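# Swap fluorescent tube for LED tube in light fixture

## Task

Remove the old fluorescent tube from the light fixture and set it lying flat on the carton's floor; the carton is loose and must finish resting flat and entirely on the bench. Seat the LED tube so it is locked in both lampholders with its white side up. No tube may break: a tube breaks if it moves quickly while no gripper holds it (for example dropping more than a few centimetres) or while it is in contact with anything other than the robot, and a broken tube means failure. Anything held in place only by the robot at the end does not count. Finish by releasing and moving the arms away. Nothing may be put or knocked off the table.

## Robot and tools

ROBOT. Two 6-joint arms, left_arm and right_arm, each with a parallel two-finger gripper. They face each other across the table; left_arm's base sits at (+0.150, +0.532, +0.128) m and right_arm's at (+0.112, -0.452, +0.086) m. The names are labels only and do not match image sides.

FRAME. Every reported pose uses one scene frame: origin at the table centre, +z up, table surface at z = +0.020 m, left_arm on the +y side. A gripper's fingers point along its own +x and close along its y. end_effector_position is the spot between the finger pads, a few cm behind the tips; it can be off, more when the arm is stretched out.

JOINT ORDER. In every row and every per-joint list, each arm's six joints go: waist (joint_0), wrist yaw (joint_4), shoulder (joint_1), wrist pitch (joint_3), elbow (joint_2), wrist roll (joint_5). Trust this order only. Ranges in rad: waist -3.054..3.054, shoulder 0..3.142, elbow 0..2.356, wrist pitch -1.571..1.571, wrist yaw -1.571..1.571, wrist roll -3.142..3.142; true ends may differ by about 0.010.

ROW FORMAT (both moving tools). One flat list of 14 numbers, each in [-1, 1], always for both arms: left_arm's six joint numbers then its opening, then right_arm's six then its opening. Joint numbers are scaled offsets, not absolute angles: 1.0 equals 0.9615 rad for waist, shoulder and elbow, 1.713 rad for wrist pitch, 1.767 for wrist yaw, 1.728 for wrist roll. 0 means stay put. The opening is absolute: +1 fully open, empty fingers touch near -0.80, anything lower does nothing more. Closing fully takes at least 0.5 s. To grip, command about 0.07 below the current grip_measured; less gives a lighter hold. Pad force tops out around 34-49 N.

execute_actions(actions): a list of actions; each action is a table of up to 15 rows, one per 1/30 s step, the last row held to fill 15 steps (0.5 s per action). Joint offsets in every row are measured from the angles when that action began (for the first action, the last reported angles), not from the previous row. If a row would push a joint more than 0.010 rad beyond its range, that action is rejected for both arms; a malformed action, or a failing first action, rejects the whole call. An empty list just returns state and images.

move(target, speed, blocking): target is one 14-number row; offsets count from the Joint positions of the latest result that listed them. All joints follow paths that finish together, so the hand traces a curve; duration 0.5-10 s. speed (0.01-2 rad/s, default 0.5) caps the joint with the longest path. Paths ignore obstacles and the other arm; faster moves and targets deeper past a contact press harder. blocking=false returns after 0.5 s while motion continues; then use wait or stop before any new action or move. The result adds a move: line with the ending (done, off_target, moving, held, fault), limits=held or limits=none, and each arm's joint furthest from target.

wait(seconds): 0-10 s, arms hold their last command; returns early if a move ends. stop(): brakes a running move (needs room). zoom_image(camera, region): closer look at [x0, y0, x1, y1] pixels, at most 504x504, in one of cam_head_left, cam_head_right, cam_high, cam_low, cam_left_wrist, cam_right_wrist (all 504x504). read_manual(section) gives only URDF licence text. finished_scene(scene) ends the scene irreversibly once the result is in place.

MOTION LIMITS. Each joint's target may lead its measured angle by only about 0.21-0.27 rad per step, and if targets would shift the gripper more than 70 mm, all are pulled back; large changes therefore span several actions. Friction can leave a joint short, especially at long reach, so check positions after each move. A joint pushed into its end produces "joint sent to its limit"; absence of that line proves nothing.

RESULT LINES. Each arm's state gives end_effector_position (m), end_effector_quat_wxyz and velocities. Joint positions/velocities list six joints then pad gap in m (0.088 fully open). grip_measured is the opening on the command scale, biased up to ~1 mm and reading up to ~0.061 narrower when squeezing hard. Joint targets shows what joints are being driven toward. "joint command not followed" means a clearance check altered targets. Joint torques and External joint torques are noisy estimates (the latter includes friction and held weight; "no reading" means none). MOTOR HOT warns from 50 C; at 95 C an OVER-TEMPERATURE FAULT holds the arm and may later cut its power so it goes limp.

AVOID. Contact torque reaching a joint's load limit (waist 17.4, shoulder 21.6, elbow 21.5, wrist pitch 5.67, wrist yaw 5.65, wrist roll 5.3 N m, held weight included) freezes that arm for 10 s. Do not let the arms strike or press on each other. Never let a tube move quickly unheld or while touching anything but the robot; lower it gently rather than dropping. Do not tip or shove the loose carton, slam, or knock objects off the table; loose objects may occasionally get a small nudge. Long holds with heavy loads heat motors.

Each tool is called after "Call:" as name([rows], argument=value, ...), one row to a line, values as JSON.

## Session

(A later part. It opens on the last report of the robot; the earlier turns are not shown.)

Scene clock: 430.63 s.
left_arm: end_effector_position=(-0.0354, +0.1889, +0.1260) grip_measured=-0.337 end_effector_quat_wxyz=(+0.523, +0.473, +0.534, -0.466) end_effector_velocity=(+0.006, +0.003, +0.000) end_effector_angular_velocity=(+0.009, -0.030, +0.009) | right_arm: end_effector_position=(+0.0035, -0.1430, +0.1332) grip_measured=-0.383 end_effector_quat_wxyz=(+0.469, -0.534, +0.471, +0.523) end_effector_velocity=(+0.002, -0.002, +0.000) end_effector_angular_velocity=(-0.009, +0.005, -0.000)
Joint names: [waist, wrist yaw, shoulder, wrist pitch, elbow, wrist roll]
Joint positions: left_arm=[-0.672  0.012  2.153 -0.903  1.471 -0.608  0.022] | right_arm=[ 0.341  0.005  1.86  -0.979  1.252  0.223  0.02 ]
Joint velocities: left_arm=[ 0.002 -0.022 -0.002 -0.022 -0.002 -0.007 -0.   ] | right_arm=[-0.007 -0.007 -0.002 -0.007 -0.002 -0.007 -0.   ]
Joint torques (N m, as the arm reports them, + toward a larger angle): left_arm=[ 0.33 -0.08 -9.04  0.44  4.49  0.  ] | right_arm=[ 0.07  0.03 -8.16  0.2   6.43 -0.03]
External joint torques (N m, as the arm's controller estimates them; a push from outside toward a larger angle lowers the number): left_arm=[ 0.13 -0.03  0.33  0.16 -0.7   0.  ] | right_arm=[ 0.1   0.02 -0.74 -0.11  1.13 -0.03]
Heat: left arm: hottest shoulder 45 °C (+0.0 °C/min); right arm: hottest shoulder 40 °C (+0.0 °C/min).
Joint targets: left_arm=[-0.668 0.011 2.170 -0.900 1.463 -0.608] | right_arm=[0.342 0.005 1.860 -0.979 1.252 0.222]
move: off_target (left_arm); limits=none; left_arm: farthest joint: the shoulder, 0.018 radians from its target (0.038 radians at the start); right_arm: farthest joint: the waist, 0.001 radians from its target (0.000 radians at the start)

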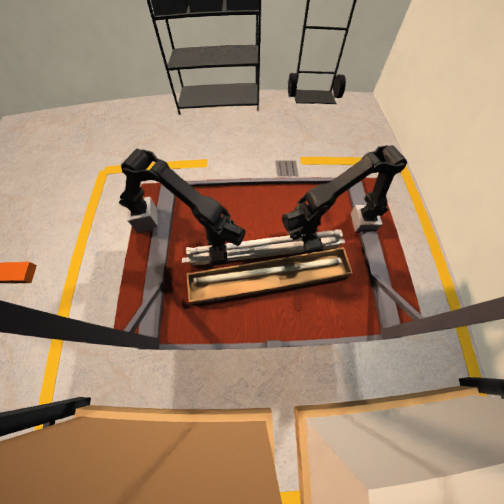

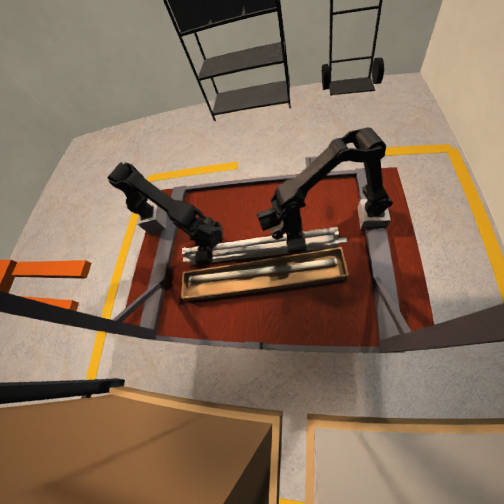

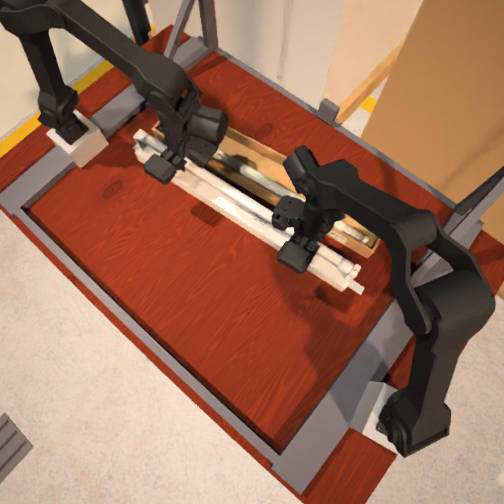

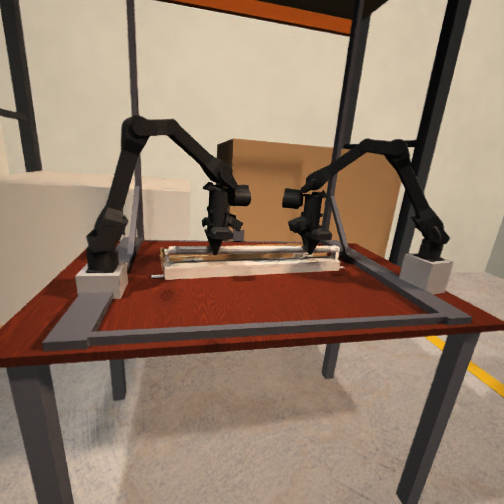

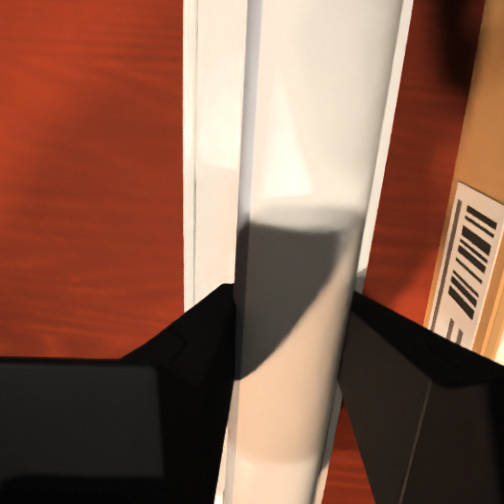

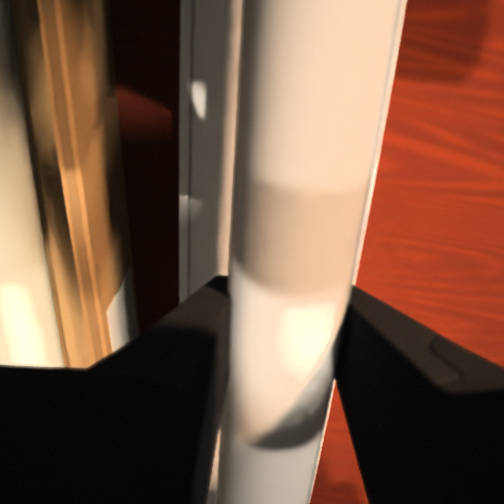

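In. Continue: R -12 mm, L -9 mm.

Call:
move(target=[0.004,0,0.03,0.02,-0.025,0,-0.47,0,0,0.034,0.028,-0.036,0,-0.5], speed=0.04)

Call:
move(target=[0,0,0.028,0.017,-0.023,0,-0.47,0,0,0.03,0.022,-0.029,0,-0.5], speed=0.04)

Call:
zoom_image(camera="cam_low", region=[140,210,380,290])

Scene clock: 436.17 s.
left_arm: end_effector_position=(-0.0358, +0.1887, +0.1178) grip_measured=-0.337 end_effector_quat_wxyz=(+0.523, +0.472, +0.533, -0.468) end_effector_velocity=(+0.004, +0.003, -0.003) end_effector_angular_velocity=(+0.005, -0.028, +0.034) | right_arm: end_effector_position=(+0.0035, -0.1428, +0.1207) grip_measured=-0.383 end_effector_quat_wxyz=(+0.468, -0.534, +0.471, +0.522) end_effector_velocity=(-0.001, +0.001, +0.000) end_effector_angular_velocity=(+0.004, +0.010, +0.019)
Joint names: [waist, wrist yaw, shoulder, wrist pitch, elbow, wrist roll]
Joint positions: left_arm=[-0.673  0.013  2.165 -0.871  1.455 -0.608  0.022] | right_arm=[ 0.341  0.005  1.88  -0.933  1.225  0.223  0.02 ]
Joint velocities: left_arm=[-0.002 -0.022  0.002 -0.007 -0.007 -0.037 -0.   ] | right_arm=[-0.002 -0.007 -0.002  0.007 -0.002 -0.022  0.   ]
Joint torques (N m, as the arm reports them, + toward a larger angle): left_arm=[ 0.34 -0.03 -9.2   0.47  4.43  0.  ] | right_arm=[ 0.11  0.02 -6.84  0.36  5.45  0.  ]
External joint torques (N m, as the arm's controller estimates them; a push from outside toward a larger angle lowers the number): left_arm=[ 0.27  0.01  0.19  0.18 -0.7   0.01] | right_arm=[0.11 0.02 0.67 0.04 0.19 0.  ]
Heat: left arm: hottest shoulder 45 °C (+0.0 °C/min); right arm: hottest shoulder 40 °C (-1.0 °C/min).
Joint targets: left_arm=[-0.669 0.012 2.181 -0.869 1.448 -0.608] | right_arm=[0.341 0.005 1.892 -0.931 1.217 0.223]
move: off_target (left_arm, right_arm); limits=none; left_arm: farthest joint: the shoulder, 0.017 radians from its target (0.029 radians at the start); right_arm: farthest joint: the shoulder, 0.013 radians from its target (0.033 radians at the start)

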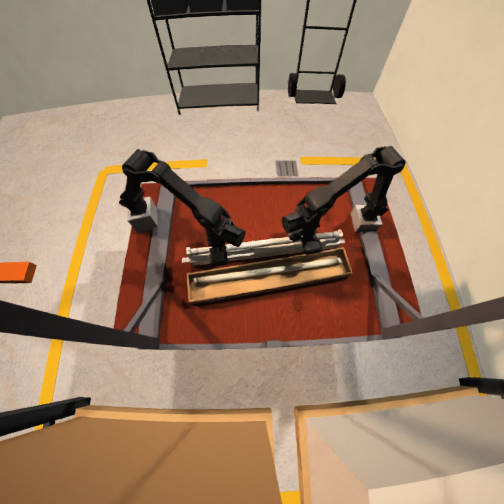

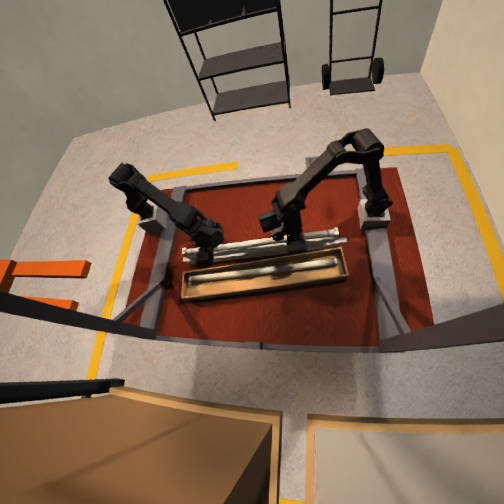

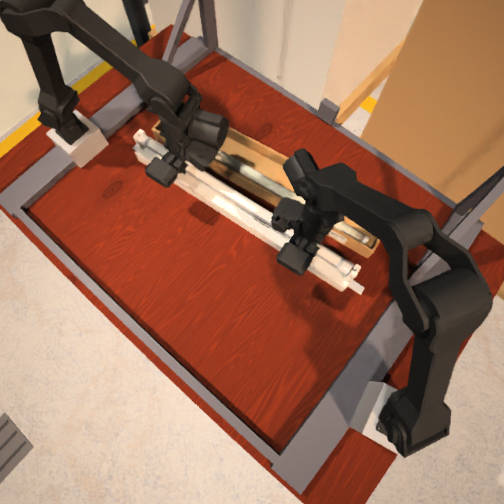

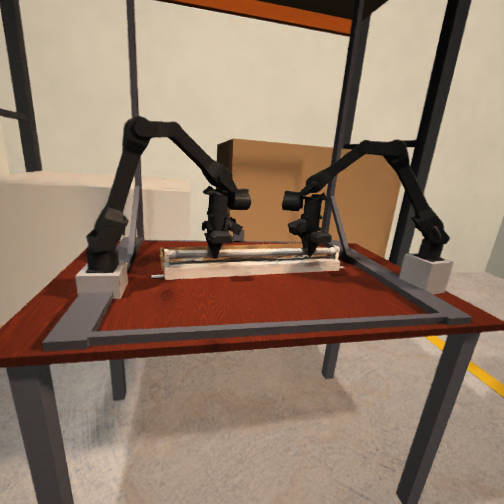

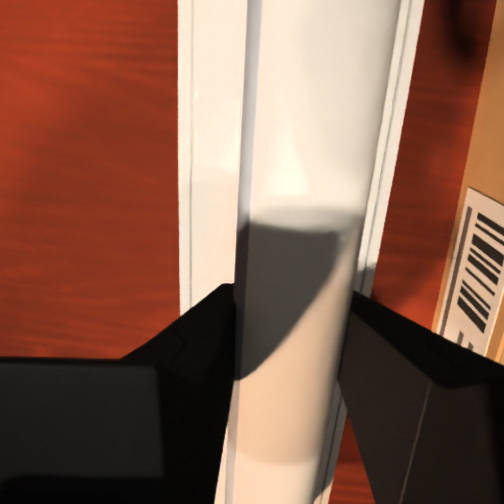

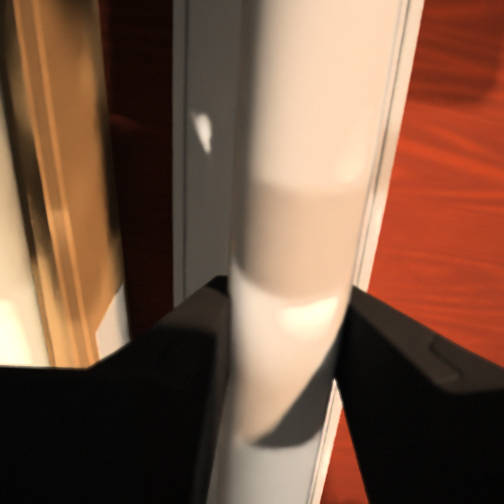

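Scene clock: 437.33 s.
left_arm: end_effector_position=(-0.0356, +0.1891, +0.1149) grip_measured=-0.337 end_effector_quat_wxyz=(+0.524, +0.471, +0.533, -0.469) end_effector_velocity=(-0.003, +0.004, +0.000) end_effector_angular_velocity=(+0.017, +0.016, +0.005) | right_arm: end_effector_position=(+0.0036, -0.1431, +0.1156) grip_measured=-0.383 end_effector_quat_wxyz=(+0.469, -0.533, +0.471, +0.523) end_effector_velocity=(-0.004, -0.002, -0.001) end_effector_angular_velocity=(-0.005, +0.022, +0.009)
Joint names: [waist, wrist yaw, shoulder, wrist pitch, elbow, wrist roll]
Joint positions: left_arm=[-0.673  0.013  2.165 -0.854  1.443 -0.608  0.022] | right_arm=[ 0.341  0.005  1.884 -0.909  1.208  0.223  0.02 ]
Joint velocities: left_arm=[-0.002  0.022 -0.002 -0.007 -0.002 -0.007  0.   ] | right_arm=[ 0.002 -0.022 -0.002  0.007 -0.007 -0.007 -0.   ]
Joint torques (N m, as the arm reports them, + toward a larger angle): left_arm=[-0.03 -0.02 -7.83  0.99  4.36  0.  ] | right_arm=[ 0.06  0.06 -5.27  1.22  4.98  0.02]
External joint torques (N m, as the arm's controller estimates them; a push from outside toward a larger angle lowers the number): left_arm=[-0.01  0.    1.6   0.67 -0.82  0.  ] | right_arm=[ 0.01  0.06  2.19  0.9  -0.19  0.02]
Heat: left arm: hottest shoulder 45 °C (+0.0 °C/min); right arm: hottest shoulder 40 °C (-1.0 °C/min).
Joint targets: left_arm=[-0.673 0.012 2.192 -0.842 1.433 -0.608] | right_arm=[0.341 0.005 1.908 -0.895 1.197 0.223]
move: off_target (left_arm, right_arm); limits=none; left_arm: farthest joint: the shoulder, 0.027 radians from its target (0.027 radians at the start); right_arm: farthest joint: the shoulder, 0.025 radians from its target (0.029 radians at the start)

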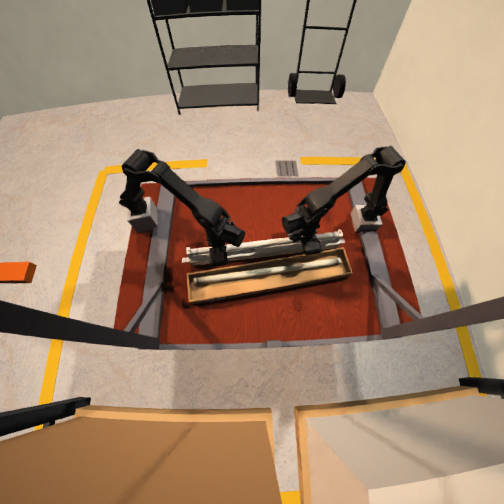

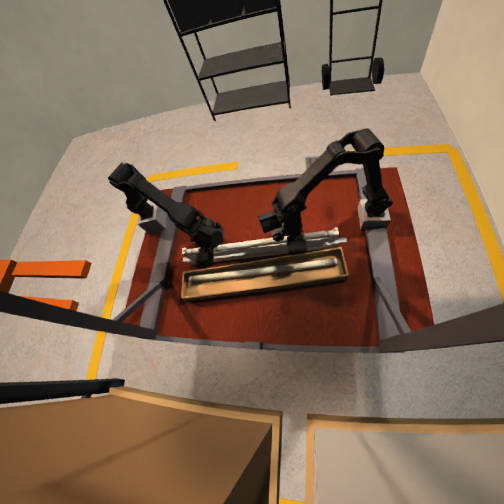

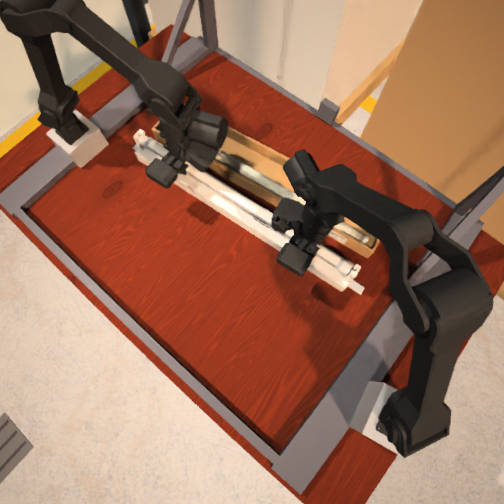

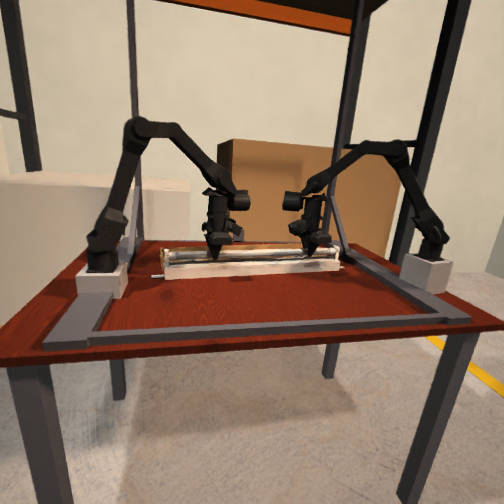

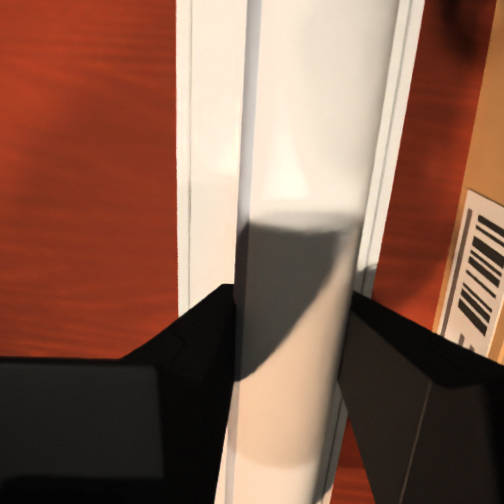

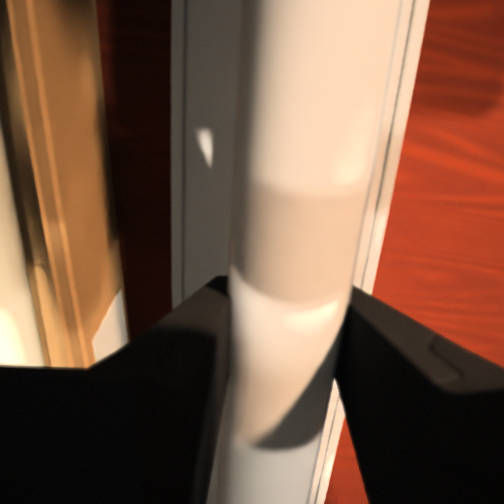

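Region (140, 210, 380, 290) of cam_low's 504x504 image, scaled by 2.100, with more detail than that image has.

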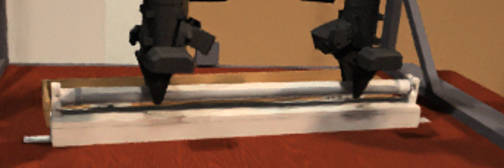

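Seated. Open both, right to P0.

Call:
move(target=[0,0,0,0,0,0,0.1,0,0,0,0,0,0,0.0])

Call:
move(target=[0,0,0,0,0,0,0.1,-0.017,-0.004,0.031,0.027,-0.02,-0.009,0.0], speed=0.06)

Call:
move(target=[0,0,0,0,0,0,0.1,0,0,0,0,0,0,-0.5])

Call:
move(target=[0,0,0,0,0,0,0.1,-0.208,-0.224,-0.015,0.05,-0.09,-0.11,-0.5], speed=0.25)

Scene clock: 442.90 s.
left_arm: end_effector_position=(-0.0357, +0.1888, +0.1149) grip_measured=+0.095 end_effector_quat_wxyz=(+0.524, +0.470, +0.533, -0.470) end_effector_velocity=(+0.005, +0.004, +0.000) end_effector_angular_velocity=(+0.009, -0.030, +0.005) | right_arm: end_effector_position=(+0.0035, -0.1429, +0.1156) grip_measured=-0.004 end_effector_quat_wxyz=(+0.469, -0.533, +0.471, +0.524) end_effector_velocity=(+0.003, -0.002, -0.001) end_effector_angular_velocity=(-0.009, -0.011, +0.005)
Joint names: [waist, wrist yaw, shoulder, wrist pitch, elbow, wrist roll]
Joint positions: left_arm=[-0.673  0.013  2.165 -0.852  1.442 -0.608  0.044] | right_arm=[ 0.341  0.005  1.884 -0.908  1.208  0.223  0.039]
Joint velocities: left_arm=[-0.002 -0.022 -0.002 -0.022 -0.002 -0.007  0.001] | right_arm=[-0.002  0.007  0.002 -0.007 -0.002 -0.007  0.   ]
Joint torques (N m, as the arm reports them, + toward a larger angle): left_arm=[ -0.04  -0.02 -11.31   0.14   5.35   0.  ] | right_arm=[-0.02  0.01 -8.05  0.17  6.2   0.01]
External joint torques (N m, as the arm's controller estimates them; a push from outside toward a larger angle lowers the number): left_arm=[-0.05  0.01 -1.89 -0.15  0.23  0.  ] | right_arm=[-0.06  0.01 -0.65 -0.12  1.1   0.01]
Heat: left arm: hottest shoulder 44 °C (-2.0 °C/min); right arm: hottest shoulder 40 °C (-2.0 °C/min).
Joint targets: left_arm=[-0.673 0.013 2.165 -0.854 1.443 -0.608] | right_arm=[0.341 0.005 1.884 -0.909 1.208 0.223]
move: done; limits=none; left_arm: farthest joint: the wrist pitch, 0.002 radians from its target (0.000 radians at the start); right_arm: farthest joint: the wrist pitch, 0.001 radians from its target (0.000 radians at the start)

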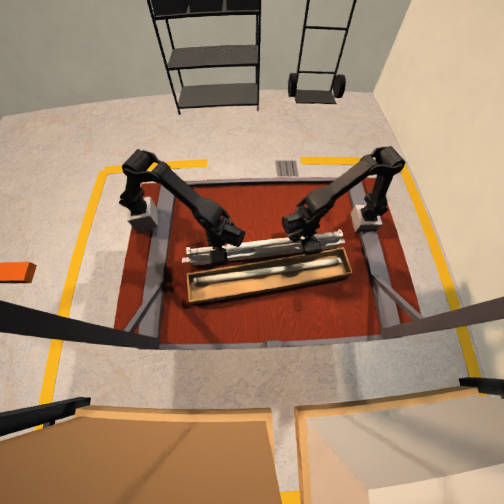

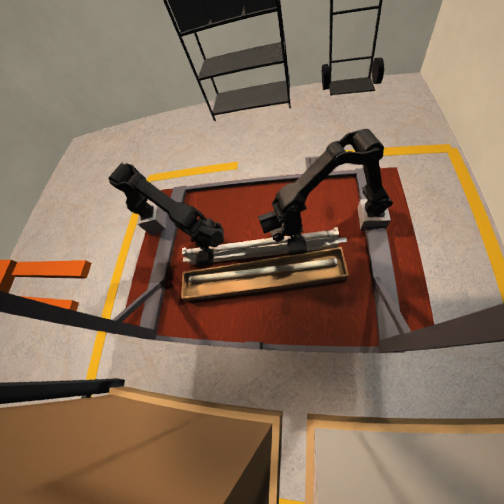

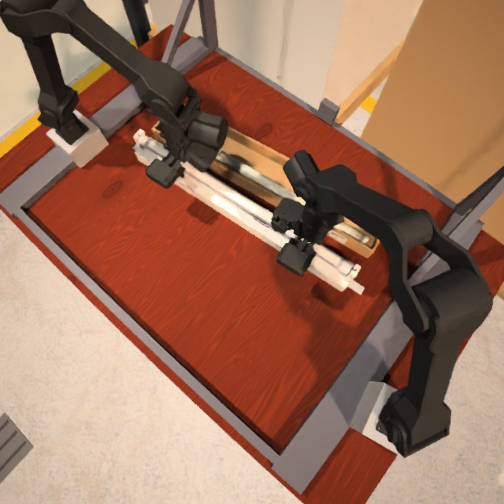

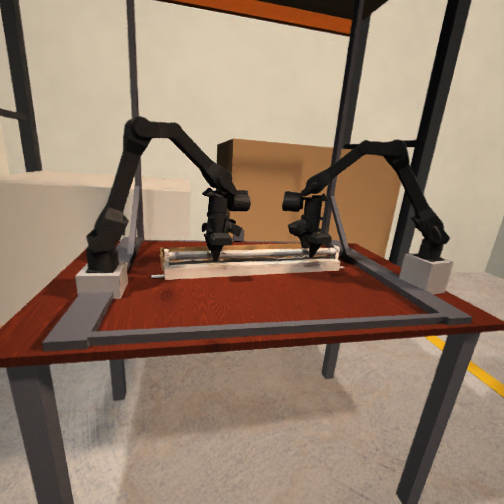

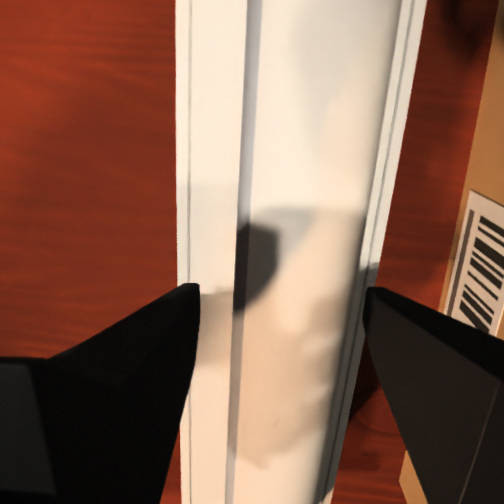

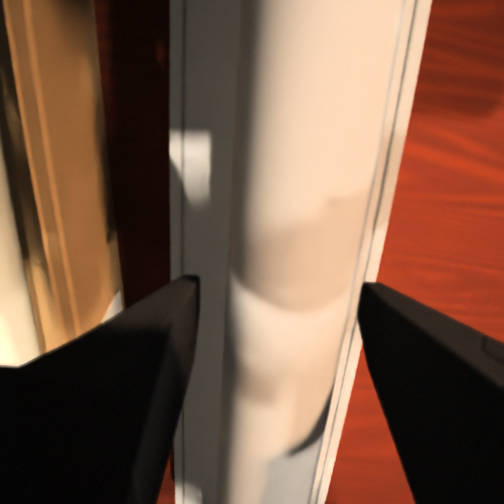

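Scene clock: 444.03 s.
left_arm: end_effector_position=(-0.0357, +0.1888, +0.1149) grip_measured=+0.097 end_effector_quat_wxyz=(+0.524, +0.470, +0.533, -0.470) end_effector_velocity=(+0.001, -0.002, +0.000) end_effector_angular_velocity=(-0.010, -0.003, +0.010) | right_arm: end_effector_position=(+0.0055, -0.1371, +0.1080) grip_measured=-0.002 end_effector_quat_wxyz=(+0.471, -0.527, +0.469, +0.529) end_effector_velocity=(+0.003, -0.001, +0.000) end_effector_angular_velocity=(-0.005, -0.009, +0.005)
Joint names: [waist, wrist yaw, shoulder, wrist pitch, elbow, wrist roll]
Joint positions: left_arm=[-0.673  0.013  2.165 -0.852  1.442 -0.608  0.044] | right_arm=[ 0.328  0.001  1.9   -0.864  1.197  0.211  0.039]
Joint velocities: left_arm=[ 0.002 -0.007 -0.002  0.007 -0.002 -0.007  0.   ] | right_arm=[-0.002  0.007 -0.002 -0.007 -0.002 -0.007 -0.   ]
Joint torques (N m, as the arm reports them, + toward a larger angle): left_arm=[ -0.04  -0.02 -11.43   0.3    5.42   0.  ] | right_arm=[-0.25 -0.12 -6.57  0.42  5.42 -0.13]
External joint torques (N m, as the arm's controller estimates them; a push from outside toward a larger angle lowers the number): left_arm=[-0.04  0.02 -1.99 -0.03  0.23  0.  ] | right_arm=[-0.24 -0.13  0.96  0.09  0.3  -0.13]
Heat: left arm: hottest shoulder 44 °C (-2.0 °C/min); right arm: hottest shoulder 40 °C (-2.0 °C/min).
Joint targets: left_arm=[-0.673 0.013 2.165 -0.852 1.442 -0.608] | right_arm=[0.325 -0.002 1.914 -0.862 1.189 0.207]
move: off_target (right_arm); limits=none; left_arm: farthest joint: the waist, 0.000 radians from its target (0.000 radians at the start); right_arm: farthest joint: the shoulder, 0.014 radians from its target (0.030 radians at the start)

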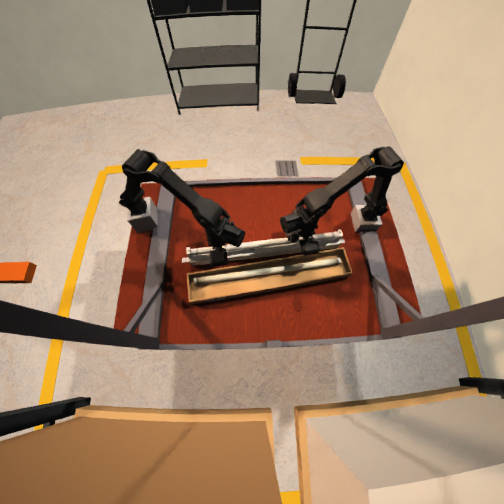

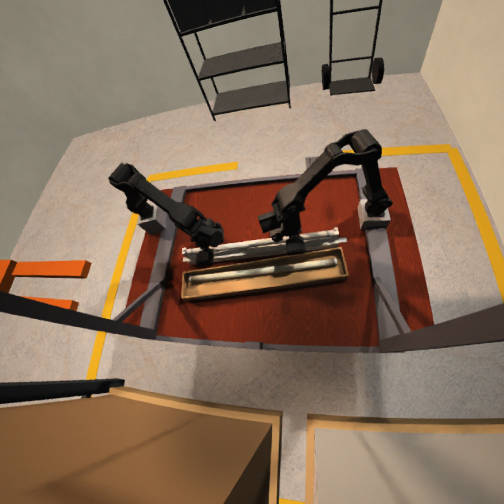

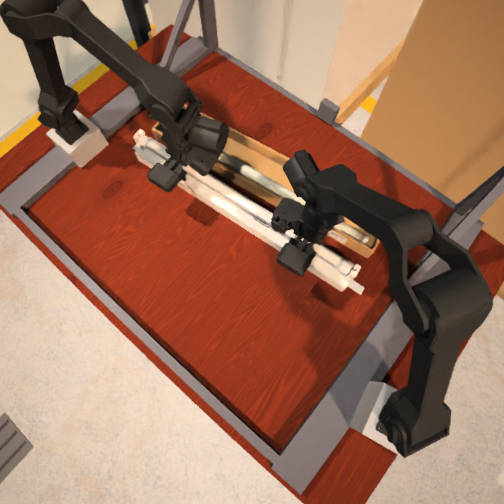

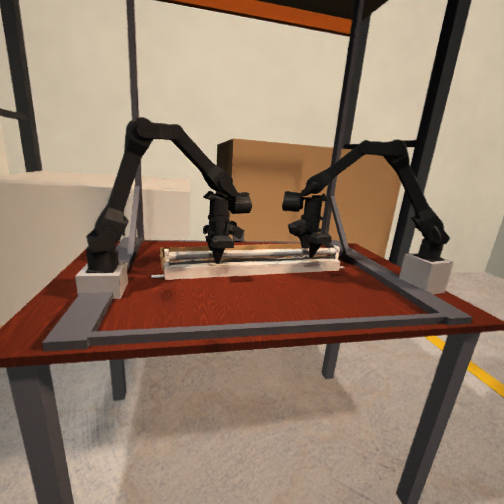

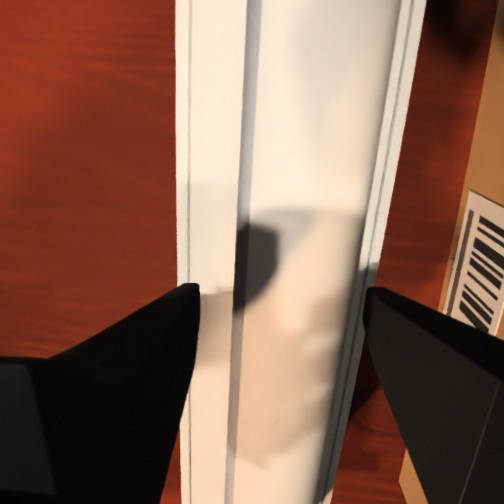

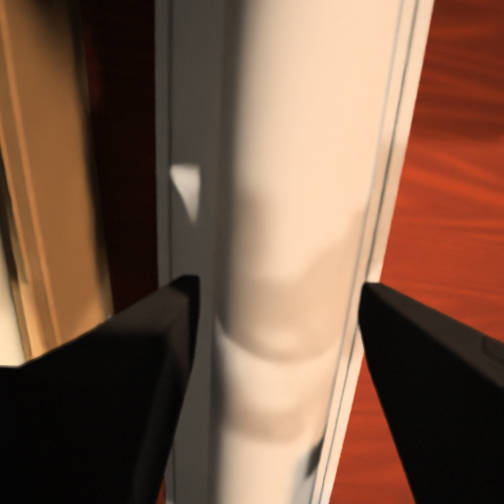

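Scene clock: 444.53 s.
left_arm: end_effector_position=(-0.0357, +0.1888, +0.1149) grip_measured=+0.097 end_effector_quat_wxyz=(+0.524, +0.470, +0.533, -0.470) end_effector_velocity=(+0.003, +0.001, +0.000) end_effector_angular_velocity=(-0.004, -0.023, -0.024) | right_arm: end_effector_position=(+0.0036, -0.1375, +0.1080) grip_measured=-0.391 end_effector_quat_wxyz=(+0.469, -0.526, +0.470, +0.531) end_effector_velocity=(+0.003, -0.001, +0.000) end_effector_angular_velocity=(-0.005, -0.009, +0.005)
Joint names: [waist, wrist yaw, shoulder, wrist pitch, elbow, wrist roll]
Joint positions: left_arm=[-0.673  0.013  2.165 -0.852  1.442 -0.608  0.044] | right_arm=[ 0.331 -0.006  1.9   -0.862  1.197  0.211  0.02 ]
Joint velocities: left_arm=[-0.002 -0.022 -0.002 -0.007 -0.002  0.022  0.   ] | right_arm=[-0.002  0.007 -0.002 -0.007 -0.002 -0.007 -0.   ]
Joint torques (N m, as the arm reports them, + toward a larger angle): left_arm=[ -0.03  -0.02 -11.43   0.3    5.41   0.  ] | right_arm=[ 0.05  0.33 -8.18  0.24  6.34 -0.01]
External joint torques (N m, as the arm's controller estimates them; a push from outside toward a larger angle lowers the number): left_arm=[-0.09  0.02 -2.   -0.02  0.24  0.  ] | right_arm=[ 0.06  0.32 -0.58 -0.11  1.17 -0.01]
Heat: left arm: hottest shoulder 45 °C (-1.0 °C/min); right arm: hottest shoulder 40 °C (-2.0 °C/min).
Joint targets: left_arm=[-0.673 0.013 2.165 -0.852 1.442 -0.608] | right_arm=[0.329 0.001 1.900 -0.863 1.197 0.211]
move: done; limits=none; left_arm: farthest joint: the waist, 0.000 radians from its target (0.000 radians at the start); right_arm: farthest joint: the wrist yaw, 0.007 radians from its target (0.000 radians at the start)

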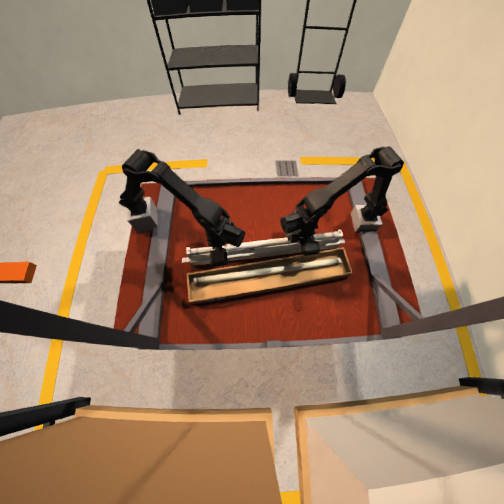

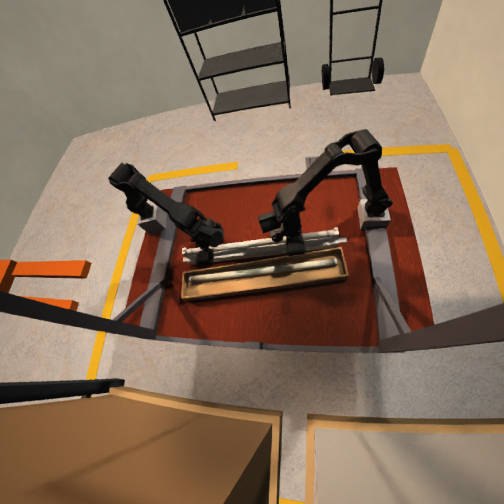

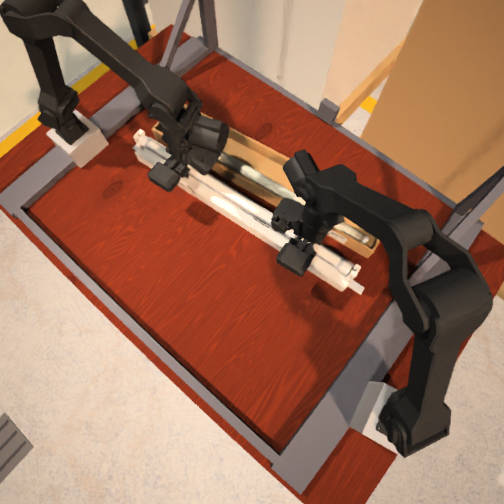

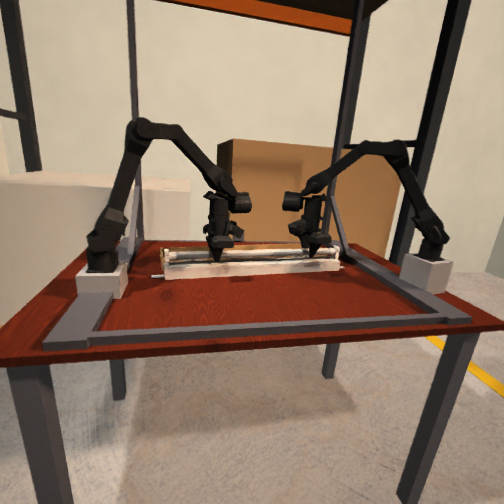

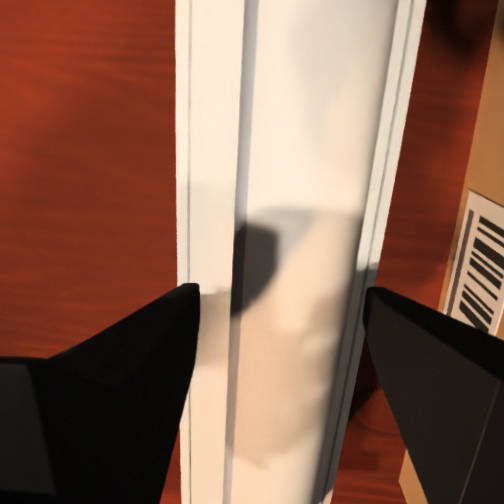

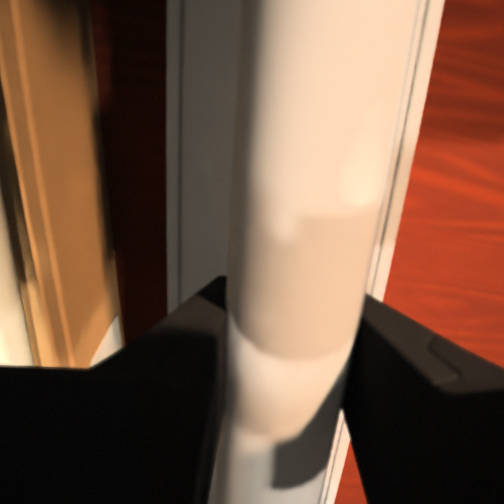

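Scene clock: 446.63 s.
left_arm: end_effector_position=(-0.0357, +0.1888, +0.1149) grip_measured=+0.097 end_effector_quat_wxyz=(+0.524, +0.470, +0.533, -0.470) end_effector_velocity=(+0.003, +0.005, +0.000) end_effector_angular_velocity=(+0.016, -0.017, -0.010) | right_arm: end_effector_position=(+0.0088, -0.1368, +0.1065) grip_measured=-0.391 end_effector_quat_wxyz=(+0.358, -0.419, +0.562, +0.616) end_effector_velocity=(-0.002, -0.005, +0.001) end_effector_angular_velocity=(-0.016, +0.019, +0.018)
Joint names: [waist, wrist yaw, shoulder, wrist pitch, elbow, wrist roll]
Joint positions: left_arm=[-0.673  0.013  2.165 -0.852  1.442 -0.608  0.044] | right_arm=[ 0.139 -0.403  1.89  -0.776  1.121  0.024  0.02 ]
Joint velocities: left_arm=[-0.002 -0.007 -0.002 -0.022 -0.002  0.007  0.   ] | right_arm=[-0.002 -0.022 -0.002 -0.022 -0.002 -0.022 -0.   ]
Joint torques (N m, as the arm reports them, + toward a larger angle): left_arm=[ -0.04  -0.02 -11.43   0.3    5.4    0.  ] | right_arm=[-0.48 -0.22 -8.53  0.27  4.61 -0.19]
External joint torques (N m, as the arm's controller estimates them; a push from outside toward a larger angle lowers the number): left_arm=[-0.04  0.01 -1.94 -0.02  0.2   0.  ] | right_arm=[-0.48  0.06 -1.2  -0.09 -0.36 -0.16]
Heat: left arm: hottest shoulder 45 °C (-1.0 °C/min); right arm: hottest shoulder 40 °C (-2.0 °C/min).
Joint targets: left_arm=[-0.673 0.013 2.165 -0.852 1.442 -0.608] | right_arm=[0.131 -0.401 1.886 -0.777 1.111 0.020]
move: off_target (right_arm); limits=none; left_arm: farthest joint: the waist, 0.000 radians from its target (0.000 radians at the start); right_arm: farthest joint: the elbow, 0.011 radians from its target (0.087 radians at the start)

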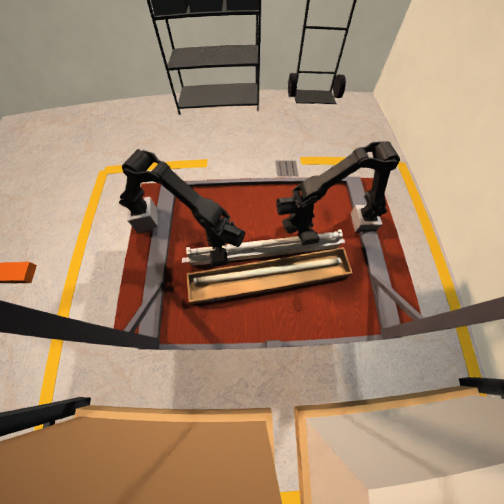

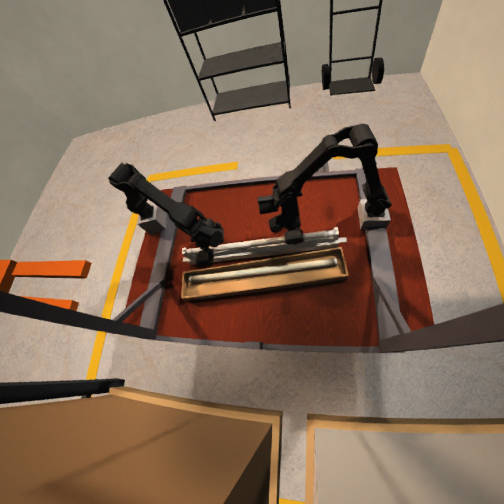

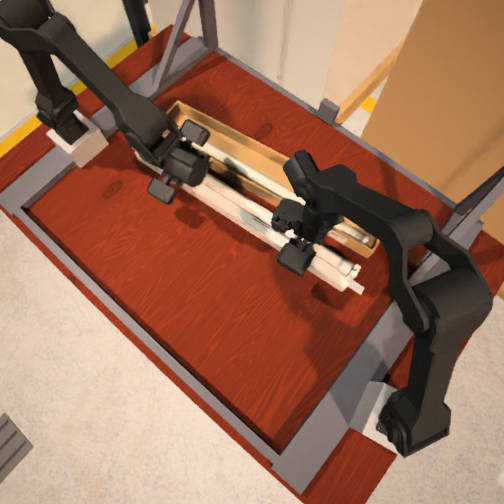

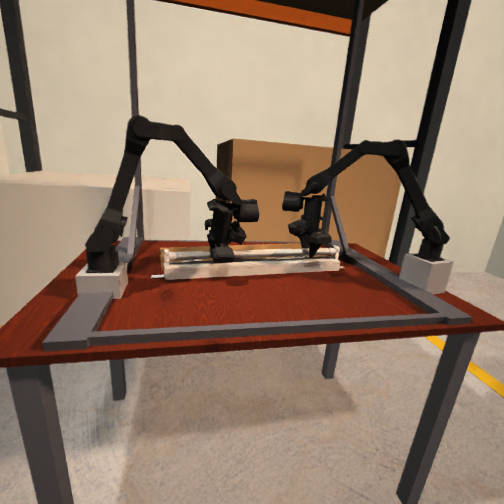

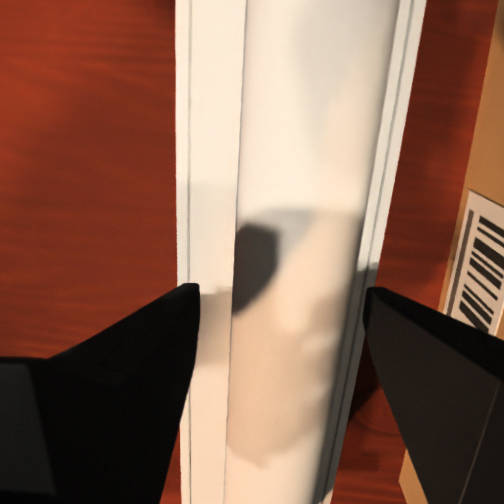

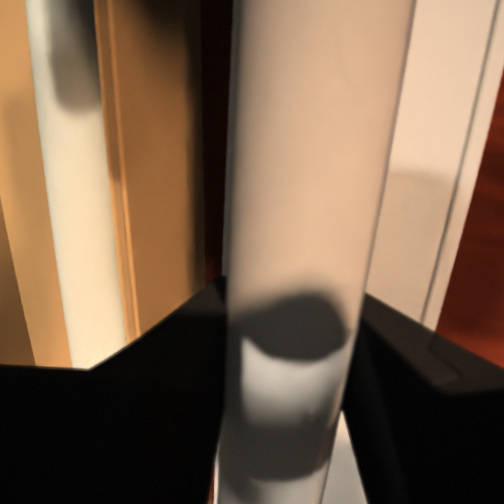

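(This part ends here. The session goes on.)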